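## Task

Same setup: a loose seven-drawer wooden chest on the table, drawer fronts toward the arm, but here the three small round tea tins are in the lowest drawer. Open that drawer and put one tin down fully on the tabletop, upright or on its side. At the finish the other two tins must still be inside that drawer, all drawers must be closed, and the chest must not have moved. It counts as failed if anything is still in motion, if the hand still squeezes a tin, a drawer or the chest between opposite sides (even slightly), or if the robot still bears over 20% of the weight of any of them (side friction included). Release and withdraw the hand at the end.

## Robot and tools

Robot: a single six-joint arm carrying a five-fingered right hand. Three cameras: cam_high, cam_low and cam_wrist (the wrist one is a fisheye). Loose objects may get a brief push from outside now and then. Knocking anything off the table is a failure.

Frames. Scene frame: origin on the tabletop straight below the arm base, +z up, +y to the left when facing along +x. Results report the hand point position in metres, orientation as a wxyz quaternion, and velocities in m/s and rad/s, all in this frame. The hand point sits 0.05 m in front of the palm, where index pad and thumb tip meet in a pinch. Its own axes: +z runs along the straightened fingers (fingertips 0.06-0.07 m beyond it), +y points out of the palm, +x points across the palm toward the little finger. The hand extends 0.08 m on the little-finger side, and on the thumb side 0.02 m with the thumb turned in front of the palm, otherwise up to 0.09 m. A wrist bracket on the little-finger side sticks 0.03 m past the point along +y and 0.11 m across the palm, and can collide with things.

The row (14 numbers, each in [-1, 1]): dx, dy, dz, rx, ry, rz, little, ring, middle, index, thumb_bend, thumb_turn, force_limit, speed. The first six are an offset, not a pose: a displacement of the hand point expressed in its own axes, counted from its pose in the most recent result that showed it (or from where it is when the action starts, if no result in this scene has shown it yet, or for a second or later call within one reply). Scale: 1.0 equals 0.6 m or 180 degrees; rx, ry, rz form one rotation vector. Every row in an action counts from that same base, not from the row before. All-zero offsets pull the hand back to the base pose; they do not mean wait. The remaining eight are absolute targets. Fingers and thumb_bend: +1 straight/open, -1 fully curled. thumb_turn: +1 beside the palm, -1 across in front of it. A pinch is roughly index -0.22, thumb_bend -0.75, thumb_turn -0.57. force_limit maps -1..+1 linearly to about 0..10 N at the fingertip (0..15 N for the two thumb motors) and only stops closing motion. speed maps -1..+1 from nearly still to full speed (whole travel in 0.6 s); close at -0.9 or slower for a gentle grip.

Tools.
- execute_actions: actions is a list with at most one item. Empty list: just report state. Action: {"rows": [...], "steps": n}, 1-15 rows, n up to 15 control steps of 1/30 s (default 15); the last row repeats if rows run out. Wait: {"steps": n} with n up to 300, counted from the previous result, so thinking time eats into it. Optional "pictures" boolean.
- move: target is one row as above (same offset rule). The hand point follows a straight path for 0.5-10 s, taking the shorter rotation. speed is the path's top speed in m/s, 0.002-0.5, default 0.25; turning limited to twice that in rad/s. Optional stop_force in N, 13-80, allowed only after the scene has run 0.2 s: the path halts when the wrist sensor reads that much extra push against the direction of travel for two steps, then backs off two steps and holds. It is measured along the line to the target in the starting hand axes, so it is unreliable on moves that rotate. Omit it when moving away from something you press on. Result line "move:" gives the ending (done, off_target, moving, held, fault, contact) and limits (paced = pose clipped; held = clearance check blocked some steps, after which motion may jump) plus distance to target.
- wait: seconds 0-10, sends nothing new.
- zoom_image: camera name and region [x0, y0, x1, y1] in pixels, at most 504 x 504.
- show_instructions: shows the reference pages.
- finished_scene: scene number of the current scene; ends it irreversibly and starts the next.

Motion behaviour. Each step the commanded pose is clipped to within 100 mm and 16 degrees of the measured pose; commands are smoothed with about 0.17 s lag; joints have speed and acceleration limits, so large moves may fall short and need follow-up. Position wins over orientation when both cannot be met. Rotating about x or y shifts the hand point slightly. "pose unreachable" and HELD mark steps the clearance check altered or blocked; the mounting post counts as arm.

Hand behaviour. With the thumb across the palm, the hand can wrap objects 0.035-0.08 m wide; turn the thumb before reaching. A motor moves only when its target changes by 0.01 or more, then locks on arrival or at force_limit. Result fields hand_measured, hand_stopped_by (moving, target, force, stalled, fault), hand_load_n (positive = pushed open), in motor order. A lost grip shows as loads dropping toward 0. To loosen, send targets more open than hand_measured.

Avoid faults. The arm is stiff: aiming even slightly past firm contact can trigger a stop. Joint torque over its limit (310, 310, 141, 50.7, 50.7, 50.7 N m) or 150 N external force halts the arm for 10 s. Faster touches hit harder. Wrist force/torque lines are in hand axes, with offsets up to about 5.5 N, noise, and saturation near 100 N. Holding loads heats motors: warning at 70 °C, forced brake stop at 85 °C. Avoid drops, slams and hard pushes; finish with everything still and the hand released and clear.

Each tool is called after "Request:" as name([rows], argument=value, ...), one row to a line, values as JSON.

## Session

Request:
execute_actions(actions=[])

Scene clock: 0.00 s of 6600.00 s.
end_effector_position=(+0.5322, +0.4320, +0.2542) hand_measured=(+1.000, +1.000, +1.000, +1.000, +1.000, +1.000) hand_load_n=(+0.0, +0.0, +0.0, +0.0, +0.0, +0.0) hand_stopped_by=(target, target, target, target, target, target) hand_force_limit=0.00 hand_speed=-0.80 end_effector_quat_wxyz=(-0.077, +0.714, +0.696, -0.003) end_effector_velocity=(-0.000, -0.000, -0.000) end_effector_angular_velocity=(-0.000, +0.001, -0.000)
Joint positions: [ 0.479 -1.115  1.653  1.082  1.431  0.474]
Joint velocities: [-0.     0.     0.001  0.    -0.    -0.   ]
Joint torques (N m, as the arm reports them, + toward a larger angle): no reading
Motor temperatures (°C, as the motors report them): [26 27 25 29 32 31]
Wrist force (N, on the end effector, along its own x y z axes, offset not removed): no reading
Wrist torque (N m, same axes, about the end effector's origin, offset not removed): no reading
Hand target: +0.532, +0.432, +0.254; -0.077, +0.714, +0.696, -0.003
camera_calibration (this result's frames):
cam_wrist: T_world_to_cam=[[0.990536, -0.100776, -0.0931857, -0.465858], [-0.0454118, -0.881299, 0.470372, 0.285999], [-0.129527, -0.461689, -0.877534, 0.62265], [0, 0, 0, 1]] pos_world=[0.555087, 0.492574, 0.368459]

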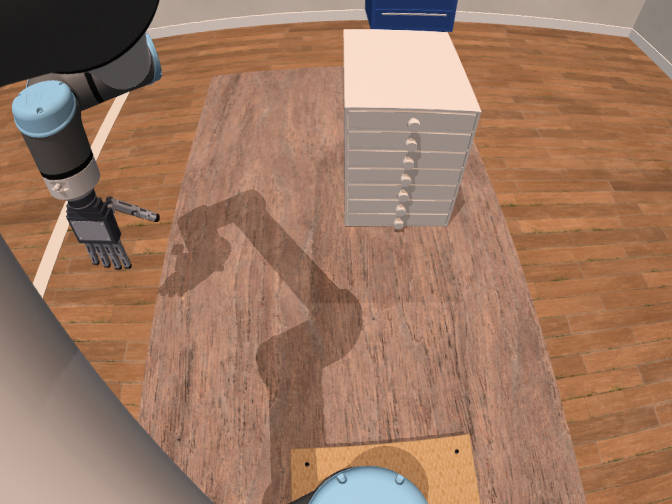

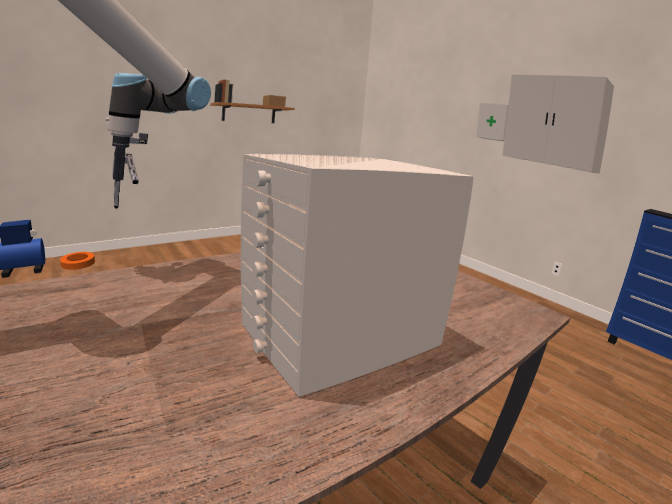

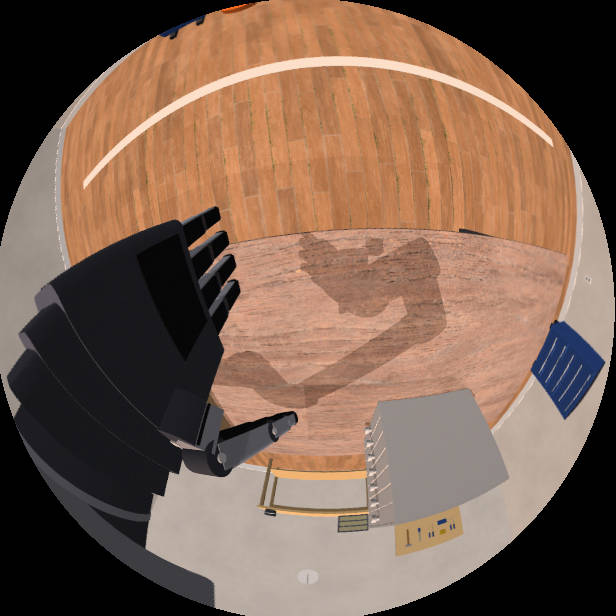

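Request:
move(target=[-0.992,-0.023,-0.01,-0.119,-0.032,-0.0125,-1,-1,-1,0.2,0.05,-0.57,0.2,0.3], speed=0.25)

Scene clock: 89.37 s of 6600.00 s.
end_effector_position=(+0.5001, -0.1594, +0.1996) hand_measured=(-1.000, -1.000, -1.000, +0.200, +0.050, -0.570) hand_load_n=(+0.0, +0.0, +0.0, +0.0, +0.0, +0.0) hand_stopped_by=(target, target, target, target, target, target) hand_force_limit=0.20 hand_speed=0.30 end_effector_quat_wxyz=(+0.092, +0.702, +0.701, +0.092) end_effector_velocity=(+0.000, -0.003, -0.000) end_effector_angular_velocity=(+0.001, -0.002, +0.001)
Joint positions: [-0.763 -1.455  2.253  0.584  1.384 -0.772]
Joint velocities: [-0.007  0.002 -0.001 -0.    -0.004 -0.008]
Joint torques (N m, as the arm reports them, + toward a larger angle): [-19.19 -15.58 -32.41   0.92  -3.42  -1.96]
Motor temperatures (°C, as the motors report them): [26 27 25 29 32 31]
Wrist force (N, on the end effector, along its own x y z axes, offset not removed): [-3.5 2.1 -3.6]
Wrist torque (N m, same axes, about the end effector's origin, offset not removed): [0.62 0.70 -0.30]
Hand target: +0.500, -0.160, +0.200; +0.092, +0.702, +0.701, +0.092
Off the commanded pose: 0.001 m, 0 deg.
After step 90, 83.27 s passed at rest.
move: done
camera_calibration (this result's frames):
cam_wrist: T_world_to_cam=[[0.955752, -0.0793348, 0.283273, -0.553082], [-0.220903, -0.829469, 0.513014, -0.123449], [0.194266, -0.552891, -0.810292, 0.107641], [0, 0, 0, 1]] pos_world=[0.480428, -0.0867626, 0.307224]

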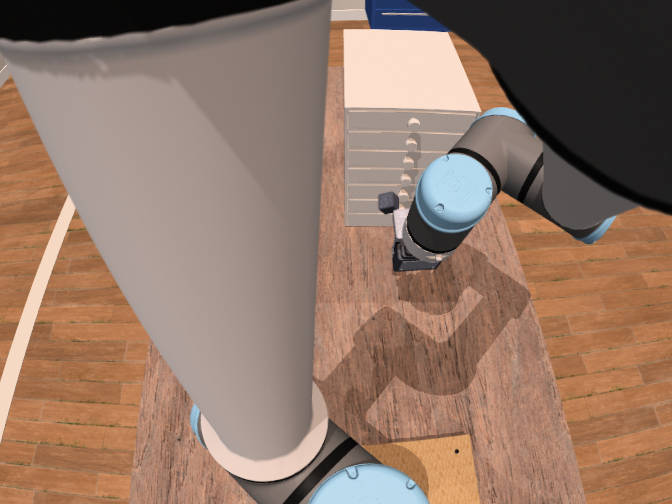

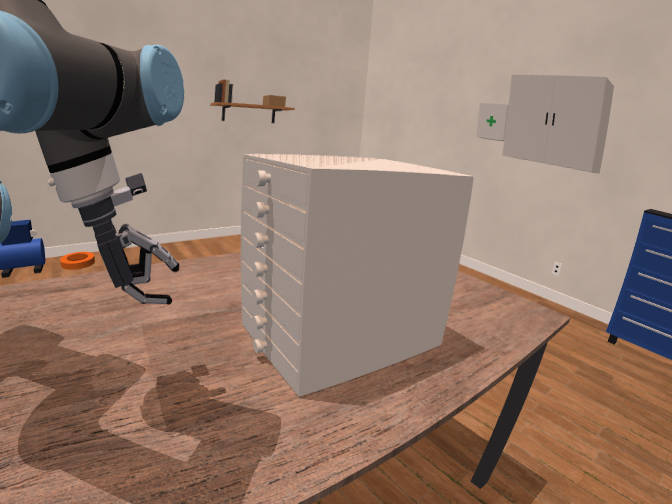

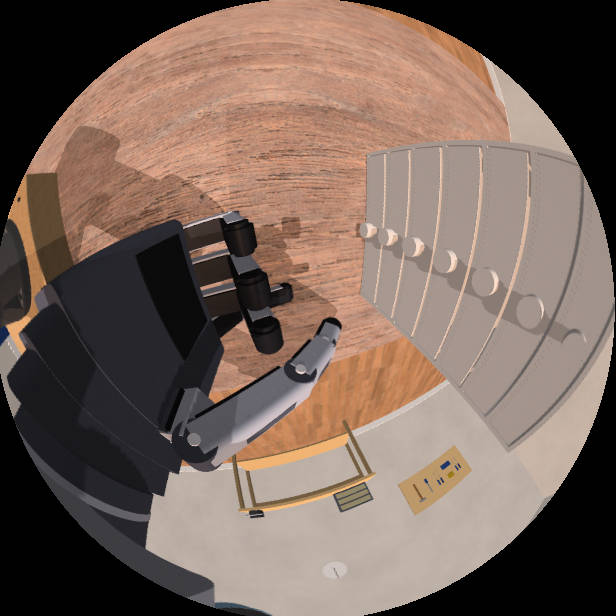

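Request:
move(target=[0.015,0.1005,0.268,0.028,0,0,-1,-1,-1,0.2,0.05,-0.57,0.2,0.3], speed=0.12)

Request:
zoom_image(camera="cam_low", region=[160,260,320,400])

Request:
zoom_image(camera="cam_wrist", region=[240,160,480,380])

Scene clock: 130.90 s of 6600.00 s.
end_effector_position=(+0.5997, -0.1503, +0.0603) hand_measured=(-1.000, -1.000, -1.000, +0.200, +0.050, -0.570) hand_load_n=(+0.0, +0.0, +0.0, +0.0, +0.0, +0.0) hand_stopped_by=(target, target, target, target, target, target) hand_force_limit=0.20 hand_speed=0.30 end_effector_quat_wxyz=(+0.061, +0.705, +0.704, +0.061) end_effector_velocity=(+0.002, -0.000, -0.002) end_effector_angular_velocity=(-0.001, +0.002, -0.001)
Joint positions: [-0.559 -1.093  2.083  0.432  1.474 -0.579]
Joint velocities: [ 0.002  0.006 -0.004 -0.001  0.002  0.004]
Joint torques (N m, as the arm reports them, + toward a larger angle): [ 18.23 -31.14 -27.91   2.41   2.49   3.2 ]
Motor temperatures (°C, as the motors report them): [26 27 25 29 32 31]
Wrist force (N, on the end effector, along its own x y z axes, offset not removed): [-0.8 -3.6 -6.5]
Wrist torque (N m, same axes, about the end effector's origin, offset not removed): [-0.14 0.53 -0.24]
Hand target: +0.600, -0.150, +0.060; +0.061, +0.705, +0.704, +0.061
Off the commanded pose: 0.001 m, 0 deg.
After step 90, 36.53 s passed at rest.
move: done
camera_calibration (this result's frames):
cam_wrist: T_world_to_cam=[[0.976872, -0.0791873, 0.198621, -0.615681], [-0.175094, -0.829415, 0.530484, -0.0510178], [0.122732, -0.552992, -0.824097, 0.0241371], [0, 0, 0, 1]] pos_world=[0.589547, -0.0777215, 0.169243]

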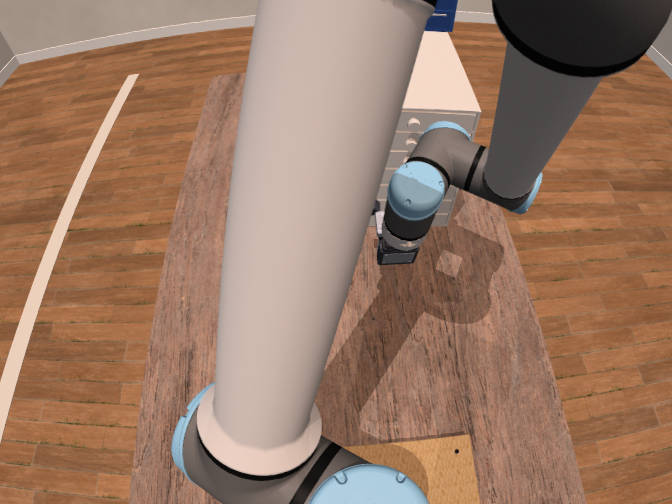

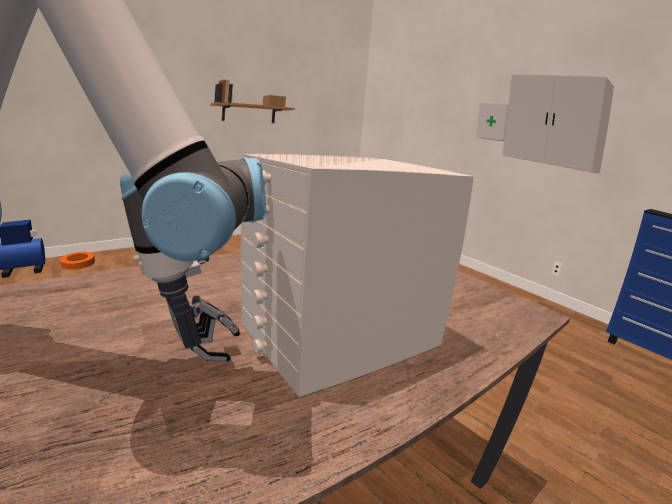

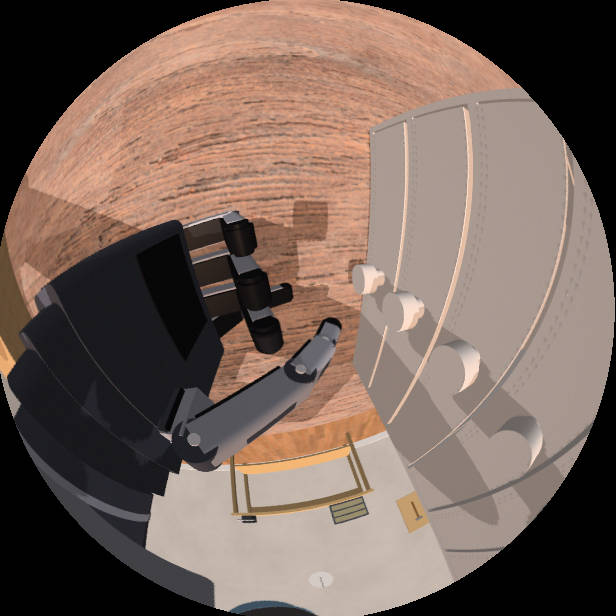

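Region (160, 260, 320, 400) of cam_low's 672x504 image, scaled by 3.150, with more detail than that image has; it fills the top 441 rows of this view, and the rest is white.

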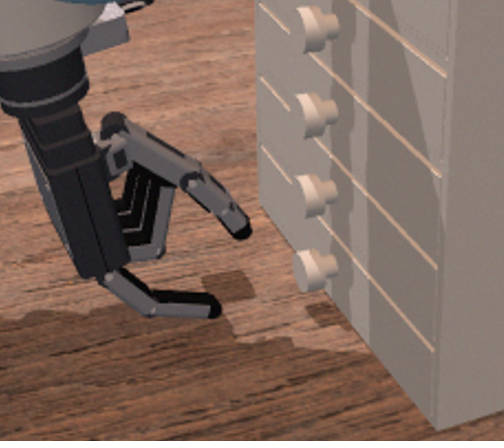

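Region (240, 160, 480, 380) of cam_wrist's 616x616 image, scaled by 2.100, with more detail than that image has; it fills the top 462 rows of this view, and the rest is white.

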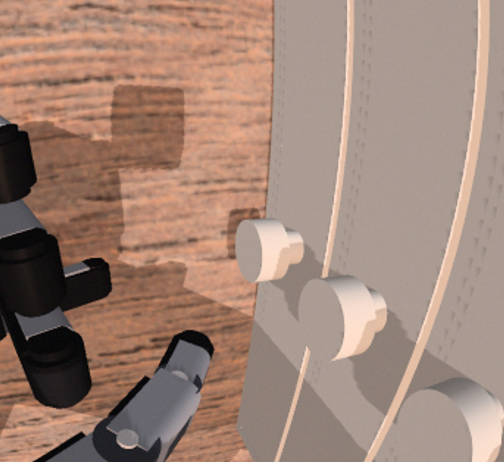

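Request:
move(target=[0,0,0,-0.122,0,0,-1,-1,-1,0.2,0.05,-0.57,0.2,0.3], speed=0.1)

Scene clock: 248.93 s of 6600.00 s.
end_effector_position=(+0.5998, -0.1503, +0.0602) hand_measured=(-1.000, -1.000, -1.000, +0.200, +0.050, -0.570) hand_load_n=(+0.0, +0.0, +0.0, +0.0, +0.0, +0.0) hand_stopped_by=(target, target, target, target, target, target) hand_force_limit=0.20 hand_speed=0.30 end_effector_quat_wxyz=(+0.193, +0.681, +0.680, +0.194) end_effector_velocity=(+0.000, -0.001, +0.000) end_effector_angular_velocity=(-0.001, -0.015, -0.002)
Joint positions: [-0.68  -1.149  2.278 -0.003  1.22  -0.626]
Joint velocities: [-0.004  0.     0.006 -0.019 -0.009  0.001]
Joint torques (N m, as the arm reports them, + toward a larger angle): [-14.38 -59.1   -8.5    0.72  -3.68  -2.22]
Motor temperatures (°C, as the motors report them): [26 27 25 29 32 31]
Wrist force (N, on the end effector, along its own x y z axes, offset not removed): [-2.8 3.5 -1.4]
Wrist torque (N m, same axes, about the end effector's origin, offset not removed): [0.70 0.49 -0.34]
Hand target: +0.600, -0.150, +0.060; +0.194, +0.681, +0.679, +0.194
Off the commanded pose: 0.000 m, 0 deg.
After step 90, 112.70 s passed at rest.
move: done
camera_calibration (this result's frames):
cam_wrist: T_world_to_cam=[[0.832726, -0.0795952, 0.547934, -0.550349], [-0.36037, -0.829228, 0.427218, 0.0664189], [0.420358, -0.553214, -0.719203, -0.160817], [0, 0, 0, 1]] pos_world=[0.549826, -0.0776952, 0.15752]

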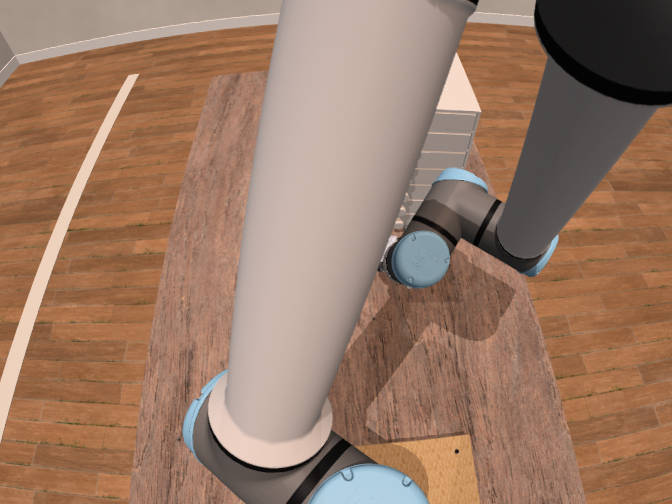

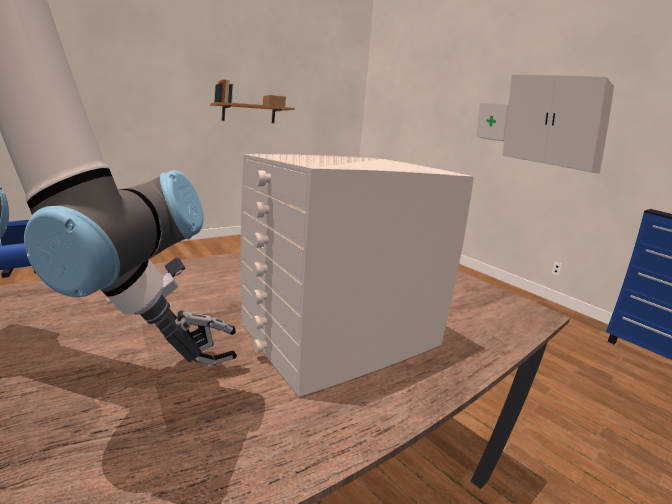

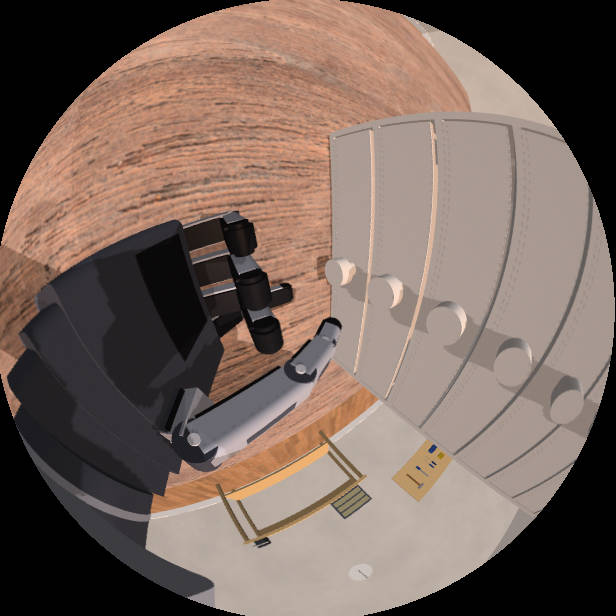

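Request:
move(target=[0.003,-0.0133,0.021,0,0,0,-1,-1,-1,0.2,0.05,-0.57,0.2,0.3], speed=0.02)

Request:
zoom_image(camera="cam_low", region=[160,280,300,400])

Scene clock: 257.00 s of 6600.00 s.
end_effector_position=(+0.5997, -0.1486, +0.0456) hand_measured=(-1.000, -1.000, -1.000, +0.200, +0.050, -0.570) hand_load_n=(+0.0, +0.0, +0.0, +0.0, +0.0, +0.0) hand_stopped_by=(target, target, target, target, target, target) hand_force_limit=0.20 hand_speed=0.30 end_effector_quat_wxyz=(+0.193, +0.681, +0.680, +0.194) end_effector_velocity=(+0.000, -0.000, -0.002) end_effector_angular_velocity=(-0.001, -0.000, -0.000)
Joint positions: [-0.676 -1.121  2.281 -0.035  1.221 -0.623]
Joint velocities: [ 0.     0.005  0.    -0.006  0.001  0.   ]
Joint torques (N m, as the arm reports them, + toward a larger angle): [ 17.42 -27.04  -7.9    0.84   2.14   2.44]
Motor temperatures (°C, as the motors report them): [26 27 25 29 32 31]
Wrist force (N, on the end effector, along its own x y z axes, offset not removed): [1.0 -3.7 -0.2]
Wrist torque (N m, same axes, about the end effector's origin, offset not removed): [-0.67 -0.02 -0.29]
Hand target: +0.600, -0.149, +0.045; +0.193, +0.681, +0.680, +0.194
Off the commanded pose: 0.000 m, 0 deg.
After step 90, 4.00 s passed at rest.
move: done
camera_calibration (this result's frames):
cam_wrist: T_world_to_cam=[[0.83271, -0.079595, 0.547958, -0.542089], [-0.360379, -0.829232, 0.427202, 0.0740801], [0.420381, -0.553208, -0.719195, -0.170287], [0, 0, 0, 1]] pos_world=[0.549685, -0.0759221, 0.142925]

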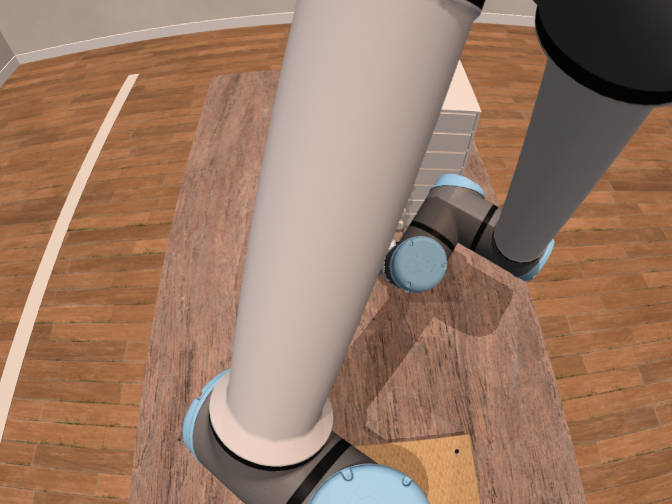

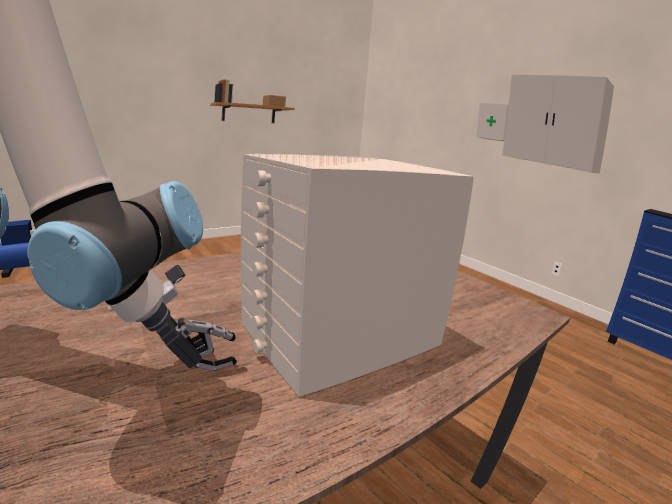

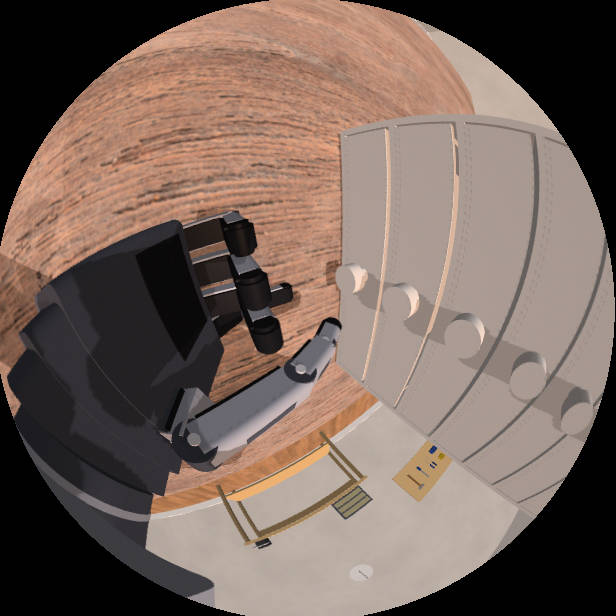

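Region (160, 280, 300, 400) of cam_low's 672x504 image, scaled by 3.600, with more detail than that image has; it fills the top 432 rows of this view, and the rest is white.

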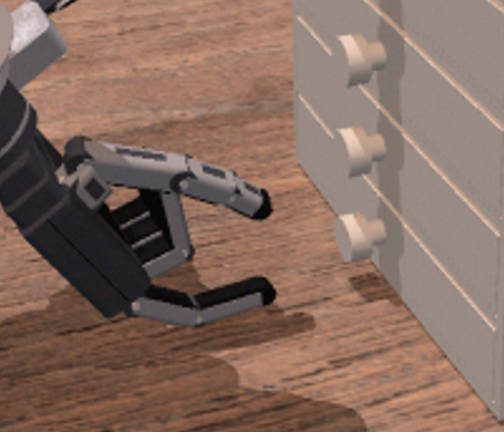

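Request:
move(target=[0,-0.0035,0.0057,0,0,0,-1,-1,-1,0.2,0.05,-0.57,0.2,0.3], speed=0.005)

Request:
zoom_image(camera="cam_low", region=[160,280,300,400])

Scene clock: 266.53 s of 6600.00 s.
end_effector_position=(+0.5997, -0.1485, +0.0418) hand_measured=(-1.000, -1.000, -1.000, +0.200, +0.050, -0.570) hand_load_n=(+0.0, +0.0, +0.0, -0.5, +0.0, +0.0) hand_stopped_by=(target, target, target, target, target, target) hand_force_limit=0.20 hand_speed=0.30 end_effector_quat_wxyz=(+0.193, +0.681, +0.680, +0.194) end_effector_velocity=(-0.000, +0.000, -0.001) end_effector_angular_velocity=(-0.000, +0.001, +0.001)
Joint positions: [-0.676 -1.114  2.282 -0.043  1.221 -0.623]
Joint velocities: [-0.     0.002  0.    -0.002 -0.    -0.001]
Joint torques (N m, as the arm reports them, + toward a larger angle): [  7.12 -28.88  -7.23   0.76   0.76   1.17]
Motor temperatures (°C, as the motors report them): [26 27 25 29 32 31]
Wrist force (N, on the end effector, along its own x y z axes, offset not removed): [-3.1 -4.2 -6.9]
Wrist torque (N m, same axes, about the end effector's origin, offset not removed): [-0.52 0.99 -0.64]
Hand target: +0.600, -0.149, +0.042; +0.193, +0.681, +0.680, +0.194
Off the commanded pose: 0.000 m, 0 deg.
After step 90, 5.57 s passed at rest.
move: done
camera_calibration (this result's frames):
cam_wrist: T_world_to_cam=[[0.83272, -0.0795898, 0.547944, -0.540007], [-0.360375, -0.829224, 0.427222, 0.0757348], [0.420366, -0.553221, -0.719193, -0.173043], [0, 0, 0, 1]] pos_world=[0.549709, -0.0759092, 0.139086]

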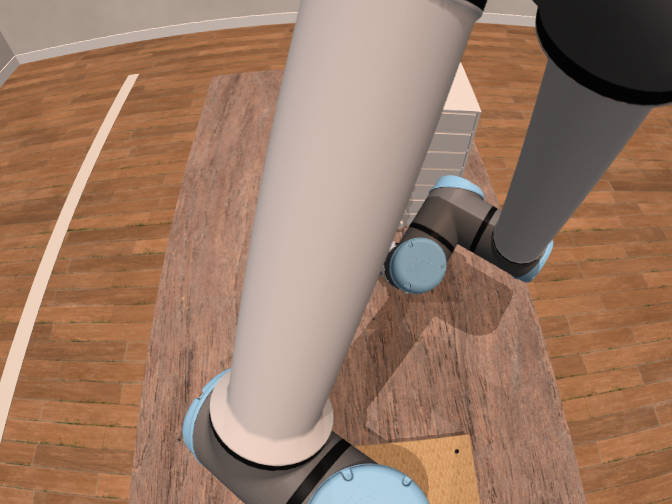

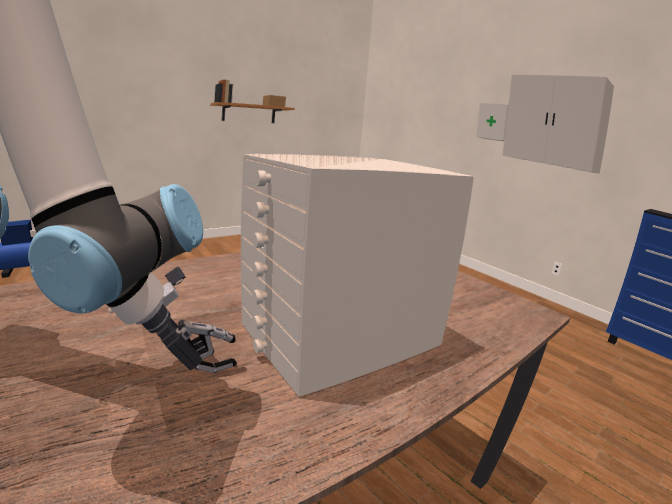

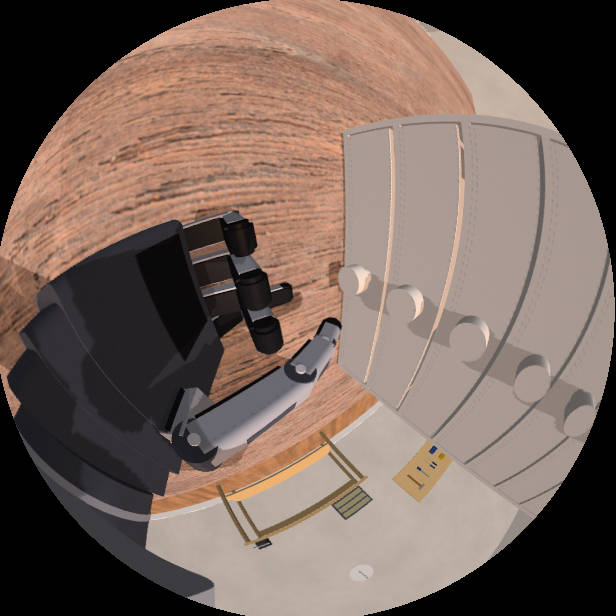

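Region (160, 280, 300, 400) of cam_low's 672x504 image, scaled by 3.600, with more detail than that image has; it fills the top 432 rows of this view, and the rest is white.

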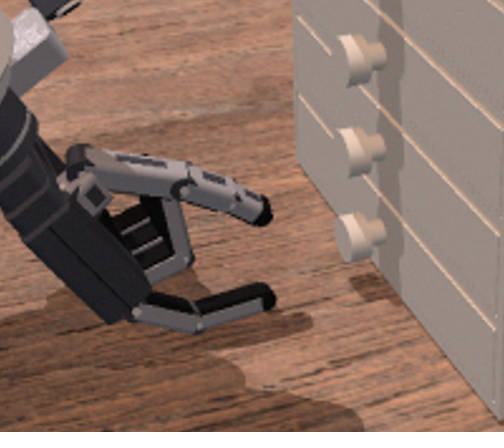

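Request:
move(target=[0,0.0353,0.022,0.028,0,0,-1,-1,-1,0.2,0.05,-0.57,0.2,0.3], speed=0.015)

Request:
zoom_image(camera="cam_low", region=[160,280,300,400])

Request:
zoom_image(camera="cam_wrist", region=[240,200,440,380])

Scene clock: 285.33 s of 6600.00 s.
end_effector_position=(+0.6243, -0.1486, +0.0418) hand_measured=(-1.000, -1.000, -1.000, +0.200, +0.050, -0.570) hand_load_n=(+0.0, +0.0, +0.0, +0.0, +0.0, +0.0) hand_stopped_by=(target, target, target, target, target, target) hand_force_limit=0.20 hand_speed=0.30 end_effector_quat_wxyz=(+0.164, +0.688, +0.687, +0.164) end_effector_velocity=(+0.002, -0.000, +0.000) end_effector_angular_velocity=(-0.000, +0.009, +0.000)
Joint positions: [-0.612 -1.091  2.192  0.08   1.297 -0.584]
Joint velocities: [ 0.005  0.003 -0.009  0.013  0.007  0.003]
Joint torques (N m, as the arm reports them, + toward a larger angle): [ 16.16 -34.95 -21.63   4.67   2.4    3.06]
Motor temperatures (°C, as the motors report them): [26 27 25 29 32 31]
Wrist force (N, on the end effector, along its own x y z axes, offset not removed): [5.1 -0.3 4.0]
Wrist torque (N m, same axes, about the end effector's origin, offset not removed): [-0.34 -0.67 0.01]
Hand target: +0.625, -0.149, +0.042; +0.163, +0.689, +0.687, +0.163
Off the commanded pose: 0.000 m, 0 deg.
After step 90, 12.63 s passed at rest.
move: done
camera_calibration (this result's frames):
cam_wrist: T_world_to_cam=[[0.877119, -0.0794804, 0.473651, -0.585132], [-0.321862, -0.829256, 0.45688, 0.0593207], [0.356465, -0.553189, -0.752937, -0.142099], [0, 0, 0, 1]] pos_world=[0.582977, -0.0759222, 0.143054]

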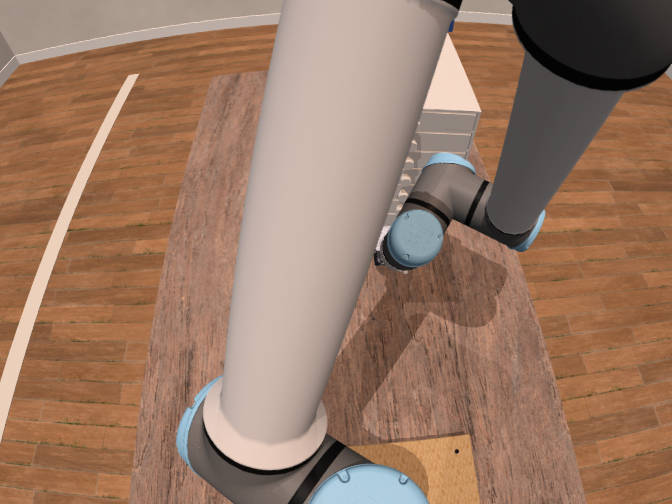

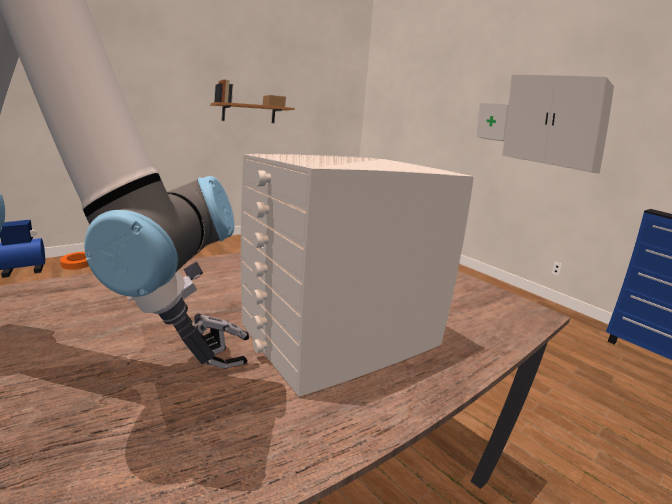

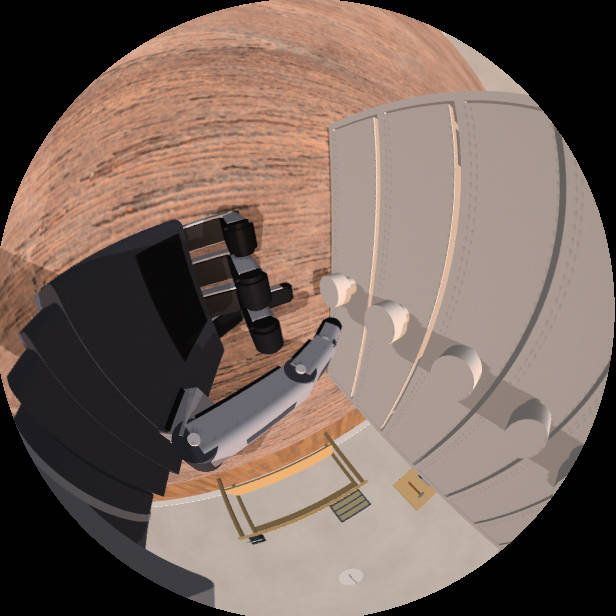

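Region (160, 280, 300, 400) of cam_low's 672x504 image, scaled by 3.600, with more detail than that image has; it fills the top 432 rows of this view, and the rest is white.

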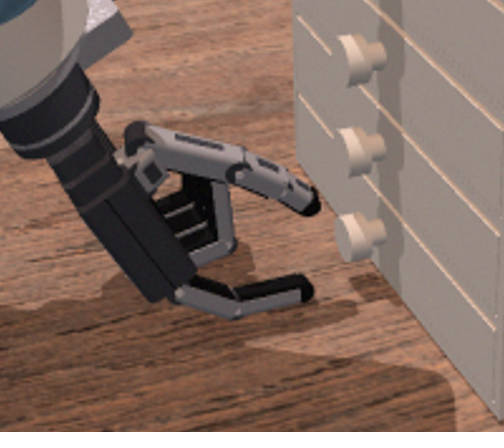

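Region (240, 200, 440, 380) of cam_wrist's 616x616 image, scaled by 2.520, with more detail than that image has; it fills the top 454 rows of this view, and the rest is white.

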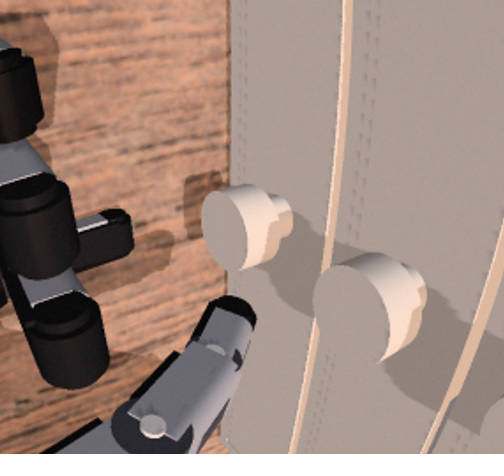

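Request:
move(target=[0,0.0297,0.0151,0,0,0,-1,-1,-1,0.2,0.05,-0.57,0.2,0.3], speed=0.01)

Request:
zoom_image(camera="cam_low", region=[180,290,300,390])

Request:
zoom_image(camera="cam_wrist", region=[240,200,440,380])

Scene clock: 299.53 s of 6600.00 s.
end_effector_position=(+0.6440, -0.1486, +0.0417) hand_measured=(-1.000, -1.000, -1.000, +0.200, +0.050, -0.570) hand_load_n=(+0.0, +0.0, +0.0, +0.0, -0.5, +0.0) hand_stopped_by=(target, target, target, target, target, target) hand_force_limit=0.20 hand_speed=0.30 end_effector_quat_wxyz=(+0.164, +0.688, +0.687, +0.164) end_effector_velocity=(+0.004, -0.001, +0.001) end_effector_angular_velocity=(-0.001, -0.002, +0.002)
Joint positions: [-0.586 -1.074  2.153  0.095  1.307 -0.559]
Joint velocities: [ 0.004  0.002 -0.008  0.003  0.001  0.002]
Joint torques (N m, as the arm reports them, + toward a larger angle): [ 16.91 -35.77 -27.8    4.97   2.63   2.74]
Motor temperatures (°C, as the motors report them): [26 27 25 29 32 31]
Wrist force (N, on the end effector, along its own x y z axes, offset not removed): [1.7 -8.4 -2.2]
Wrist torque (N m, same axes, about the end effector's origin, offset not removed): [-0.92 -0.07 -0.22]
Hand target: +0.644, -0.149, +0.042; +0.164, +0.688, +0.687, +0.164
Off the commanded pose: 0.000 m, 0 deg.
After step 90, 9.00 s passed at rest.
move: done
camera_calibration (this result's frames):
cam_wrist: T_world_to_cam=[[0.877117, -0.0794764, 0.473655, -0.602344], [-0.321865, -0.82925, 0.456888, 0.065652], [0.356467, -0.553198, -0.75293, -0.149128], [0, 0, 0, 1]] pos_world=[0.602617, -0.0759273, 0.143025]

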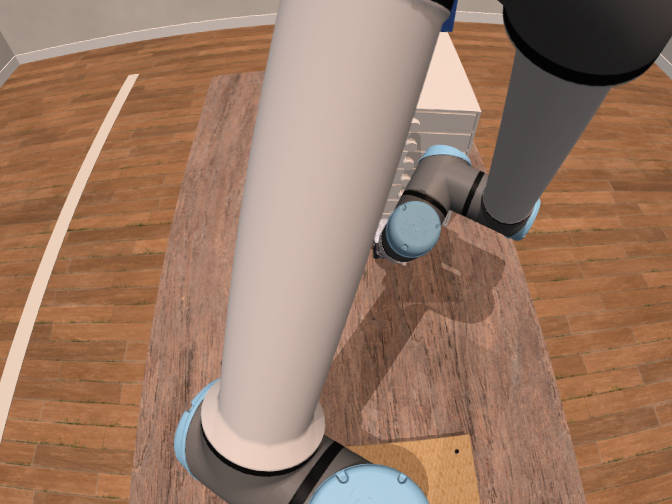

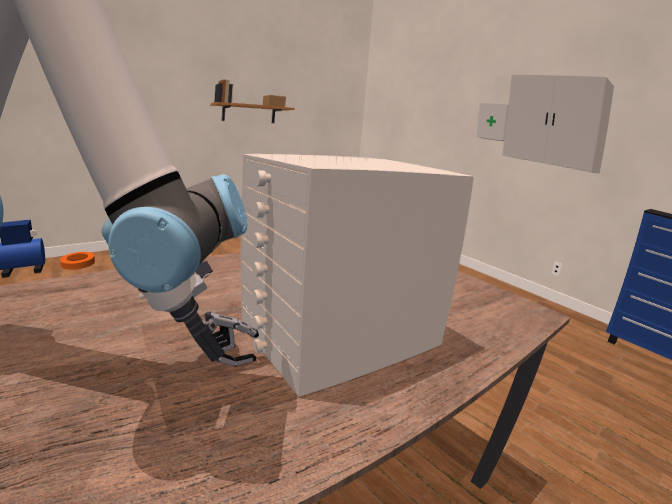

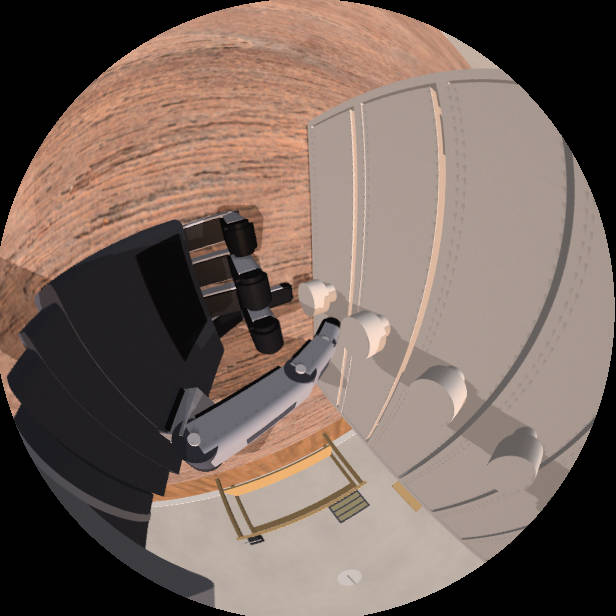

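Region (180, 290, 300, 390) of cam_low's 672x504 image, scaled by 4.200, with more detail than that image has.

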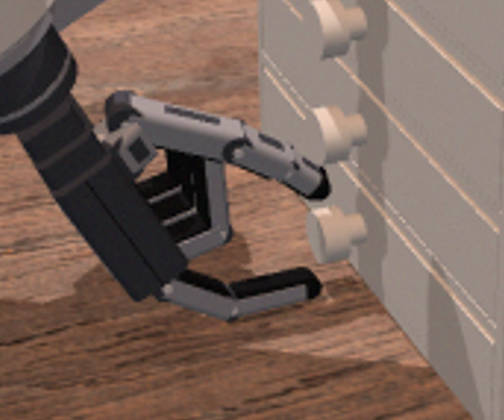

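Region (240, 200, 440, 380) of cam_wrist's 616x616 image, scaled by 2.520, with more detail than that image has; it fills the top 454 rows of this view, and the rest is white.

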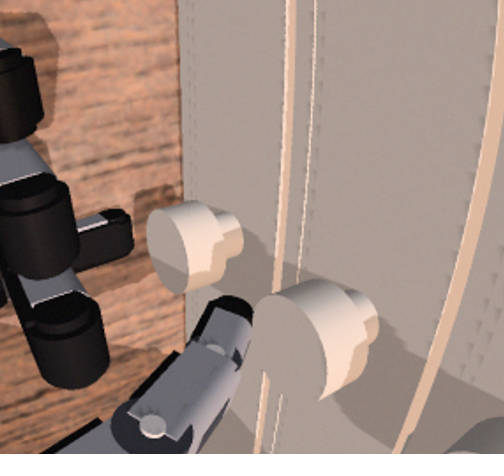

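Request:
move(target=[0,0,0,0,0,0,-1,-1,-1,0.2,-0.08,-0.57,0.2,-0.5])

Request:
zoom_image(camera="cam_low", region=[180,290,300,390])

Scene clock: 310.80 s of 6600.00 s.
end_effector_position=(+0.6439, -0.1485, +0.0416) hand_measured=(-1.000, -1.000, -1.000, +0.200, -0.080, -0.570) hand_load_n=(+0.0, +0.0, +0.0, +0.0, +0.0, +0.0) hand_stopped_by=(target, target, target, target, target, target) hand_force_limit=0.20 hand_speed=-0.50 end_effector_quat_wxyz=(+0.163, +0.688, +0.687, +0.164) end_effector_velocity=(-0.001, -0.000, +0.000) end_effector_angular_velocity=(-0.001, +0.000, +0.000)
Joint positions: [-0.586 -1.074  2.153  0.095  1.307 -0.559]
Joint velocities: [-0.001 -0.001  0.001 -0.001  0.    -0.001]
Joint torques (N m, as the arm reports them, + toward a larger angle): [-19.72 -73.92 -11.22   0.43  -2.41  -2.34]
Motor temperatures (°C, as the motors report them): [26 27 25 29 32 31]
Wrist force (N, on the end effector, along its own x y z axes, offset not removed): [2.4 3.9 -0.6]
Wrist torque (N m, same axes, about the end effector's origin, offset not removed): [0.80 -0.40 0.10]
Hand target: +0.644, -0.149, +0.042; +0.164, +0.688, +0.687, +0.164
Off the commanded pose: 0.000 m, 0 deg.
After step 90, 7.57 s passed at rest.
move: done
camera_calibration (this result's frames):
cam_wrist: T_world_to_cam=[[0.877255, -0.0795063, 0.473395, -0.602323], [-0.321742, -0.829263, 0.456951, 0.0656506], [0.356238, -0.553174, -0.753056, -0.149059], [0, 0, 0, 1]] pos_world=[0.602614, -0.0759025, 0.142888]

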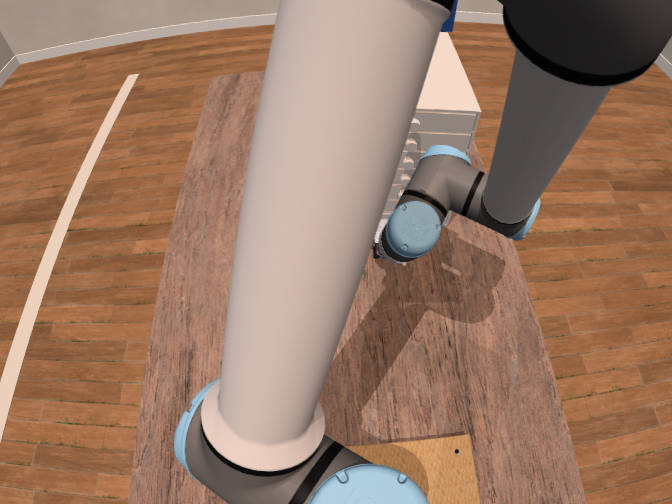

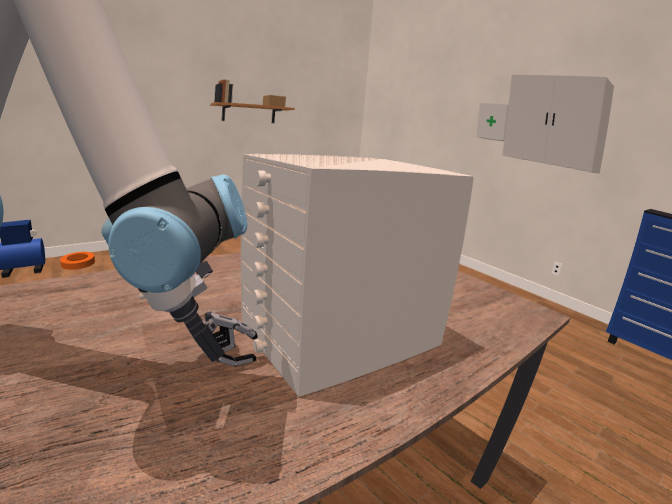

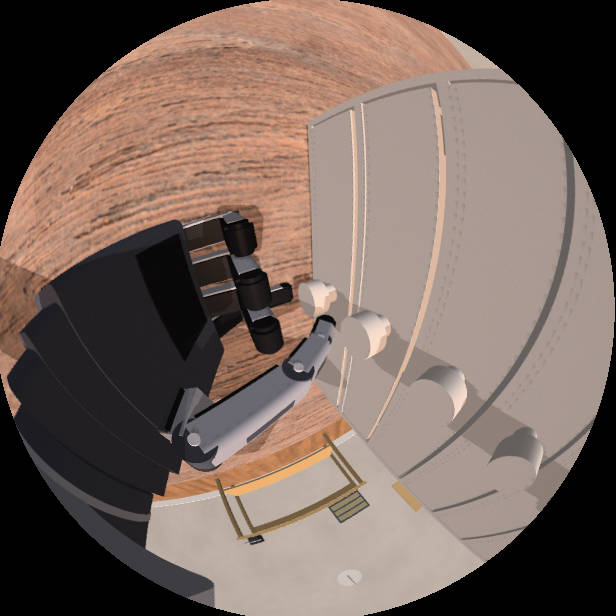

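Region (180, 290, 300, 390) of cam_low's 672x504 image, scaled by 4.200, with more detail than that image has.

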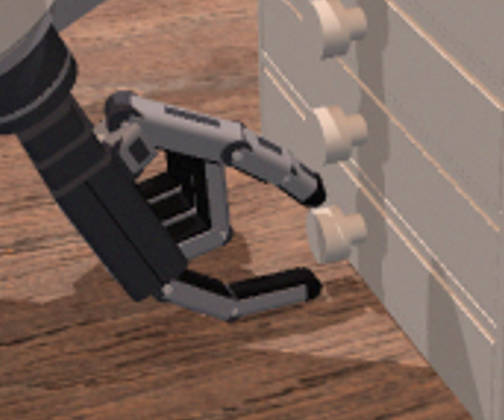

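Request:
move(target=[0,0.0208,0.0106,0,0,0,-1,-1,-1,0.2,-0.06,-0.57,0.2,-0.5], speed=0.005)

Request:
zoom_image(camera="cam_low", region=[180,290,300,390])

Scene clock: 319.80 s of 6600.00 s.
end_effector_position=(+0.6577, -0.1485, +0.0415) hand_measured=(-1.000, -1.000, -1.000, +0.200, -0.066, -0.570) hand_load_n=(+0.0, +0.0, +0.0, +0.0, -11.5, +1.5) hand_stopped_by=(target, target, target, target, target, target) hand_force_limit=0.20 hand_speed=-0.50 end_effector_quat_wxyz=(+0.163, +0.688, +0.687, +0.164) end_effector_velocity=(+0.002, -0.000, +0.000) end_effector_angular_velocity=(+0.000, -0.001, -0.001)
Joint positions: [-0.569 -1.062  2.126  0.106  1.314 -0.543]
Joint velocities: [ 0.002  0.001 -0.003 -0.    -0.     0.003]
Joint torques (N m, as the arm reports them, + toward a larger angle): [ 23.09 -46.76 -46.44  -2.46  -1.88   1.46]
Motor temperatures (°C, as the motors report them): [26 27 25 29 32 31]
Wrist force (N, on the end effector, along its own x y z axes, offset not removed): [-0.3 -35.0 -10.5]
Wrist torque (N m, same axes, about the end effector's origin, offset not removed): [-1.79 0.60 -0.58]
Hand target: +0.658, -0.149, +0.042; +0.163, +0.688, +0.687, +0.164
Off the commanded pose: 0.000 m, 0 deg.
After step 90, 3.00 s passed at rest.
move: done
camera_calibration (this result's frames):
cam_wrist: T_world_to_cam=[[0.87735, -0.0795841, 0.473205, -0.614382], [-0.321683, -0.829287, 0.456949, 0.0700993], [0.356057, -0.553126, -0.753177, -0.153867], [0, 0, 0, 1]] pos_world=[0.616364, -0.0758707, 0.142807]

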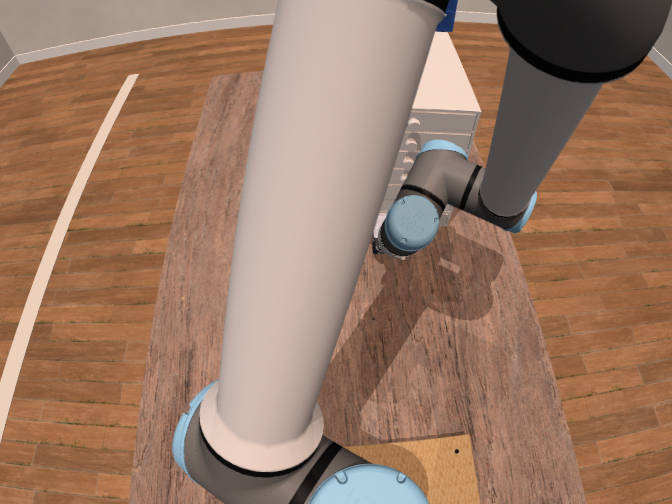

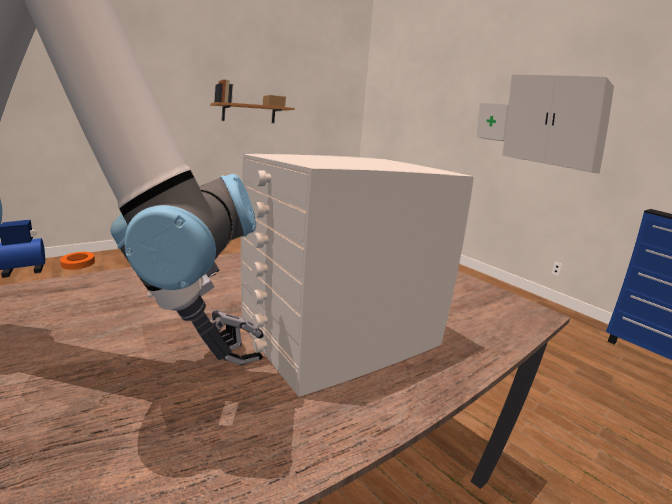

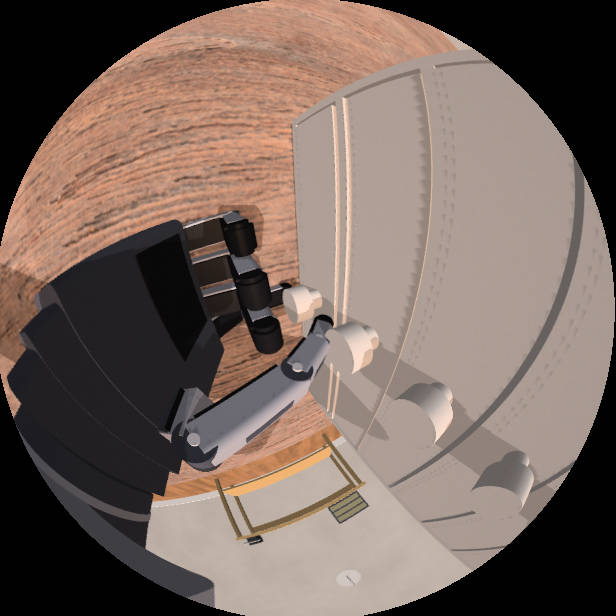

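Region (180, 290, 300, 390) of cam_low's 672x504 image, scaled by 4.200, with more detail than that image has.

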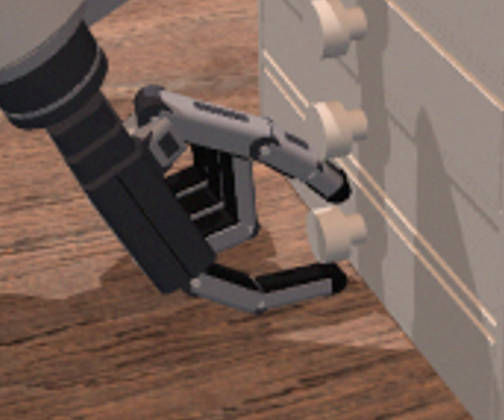

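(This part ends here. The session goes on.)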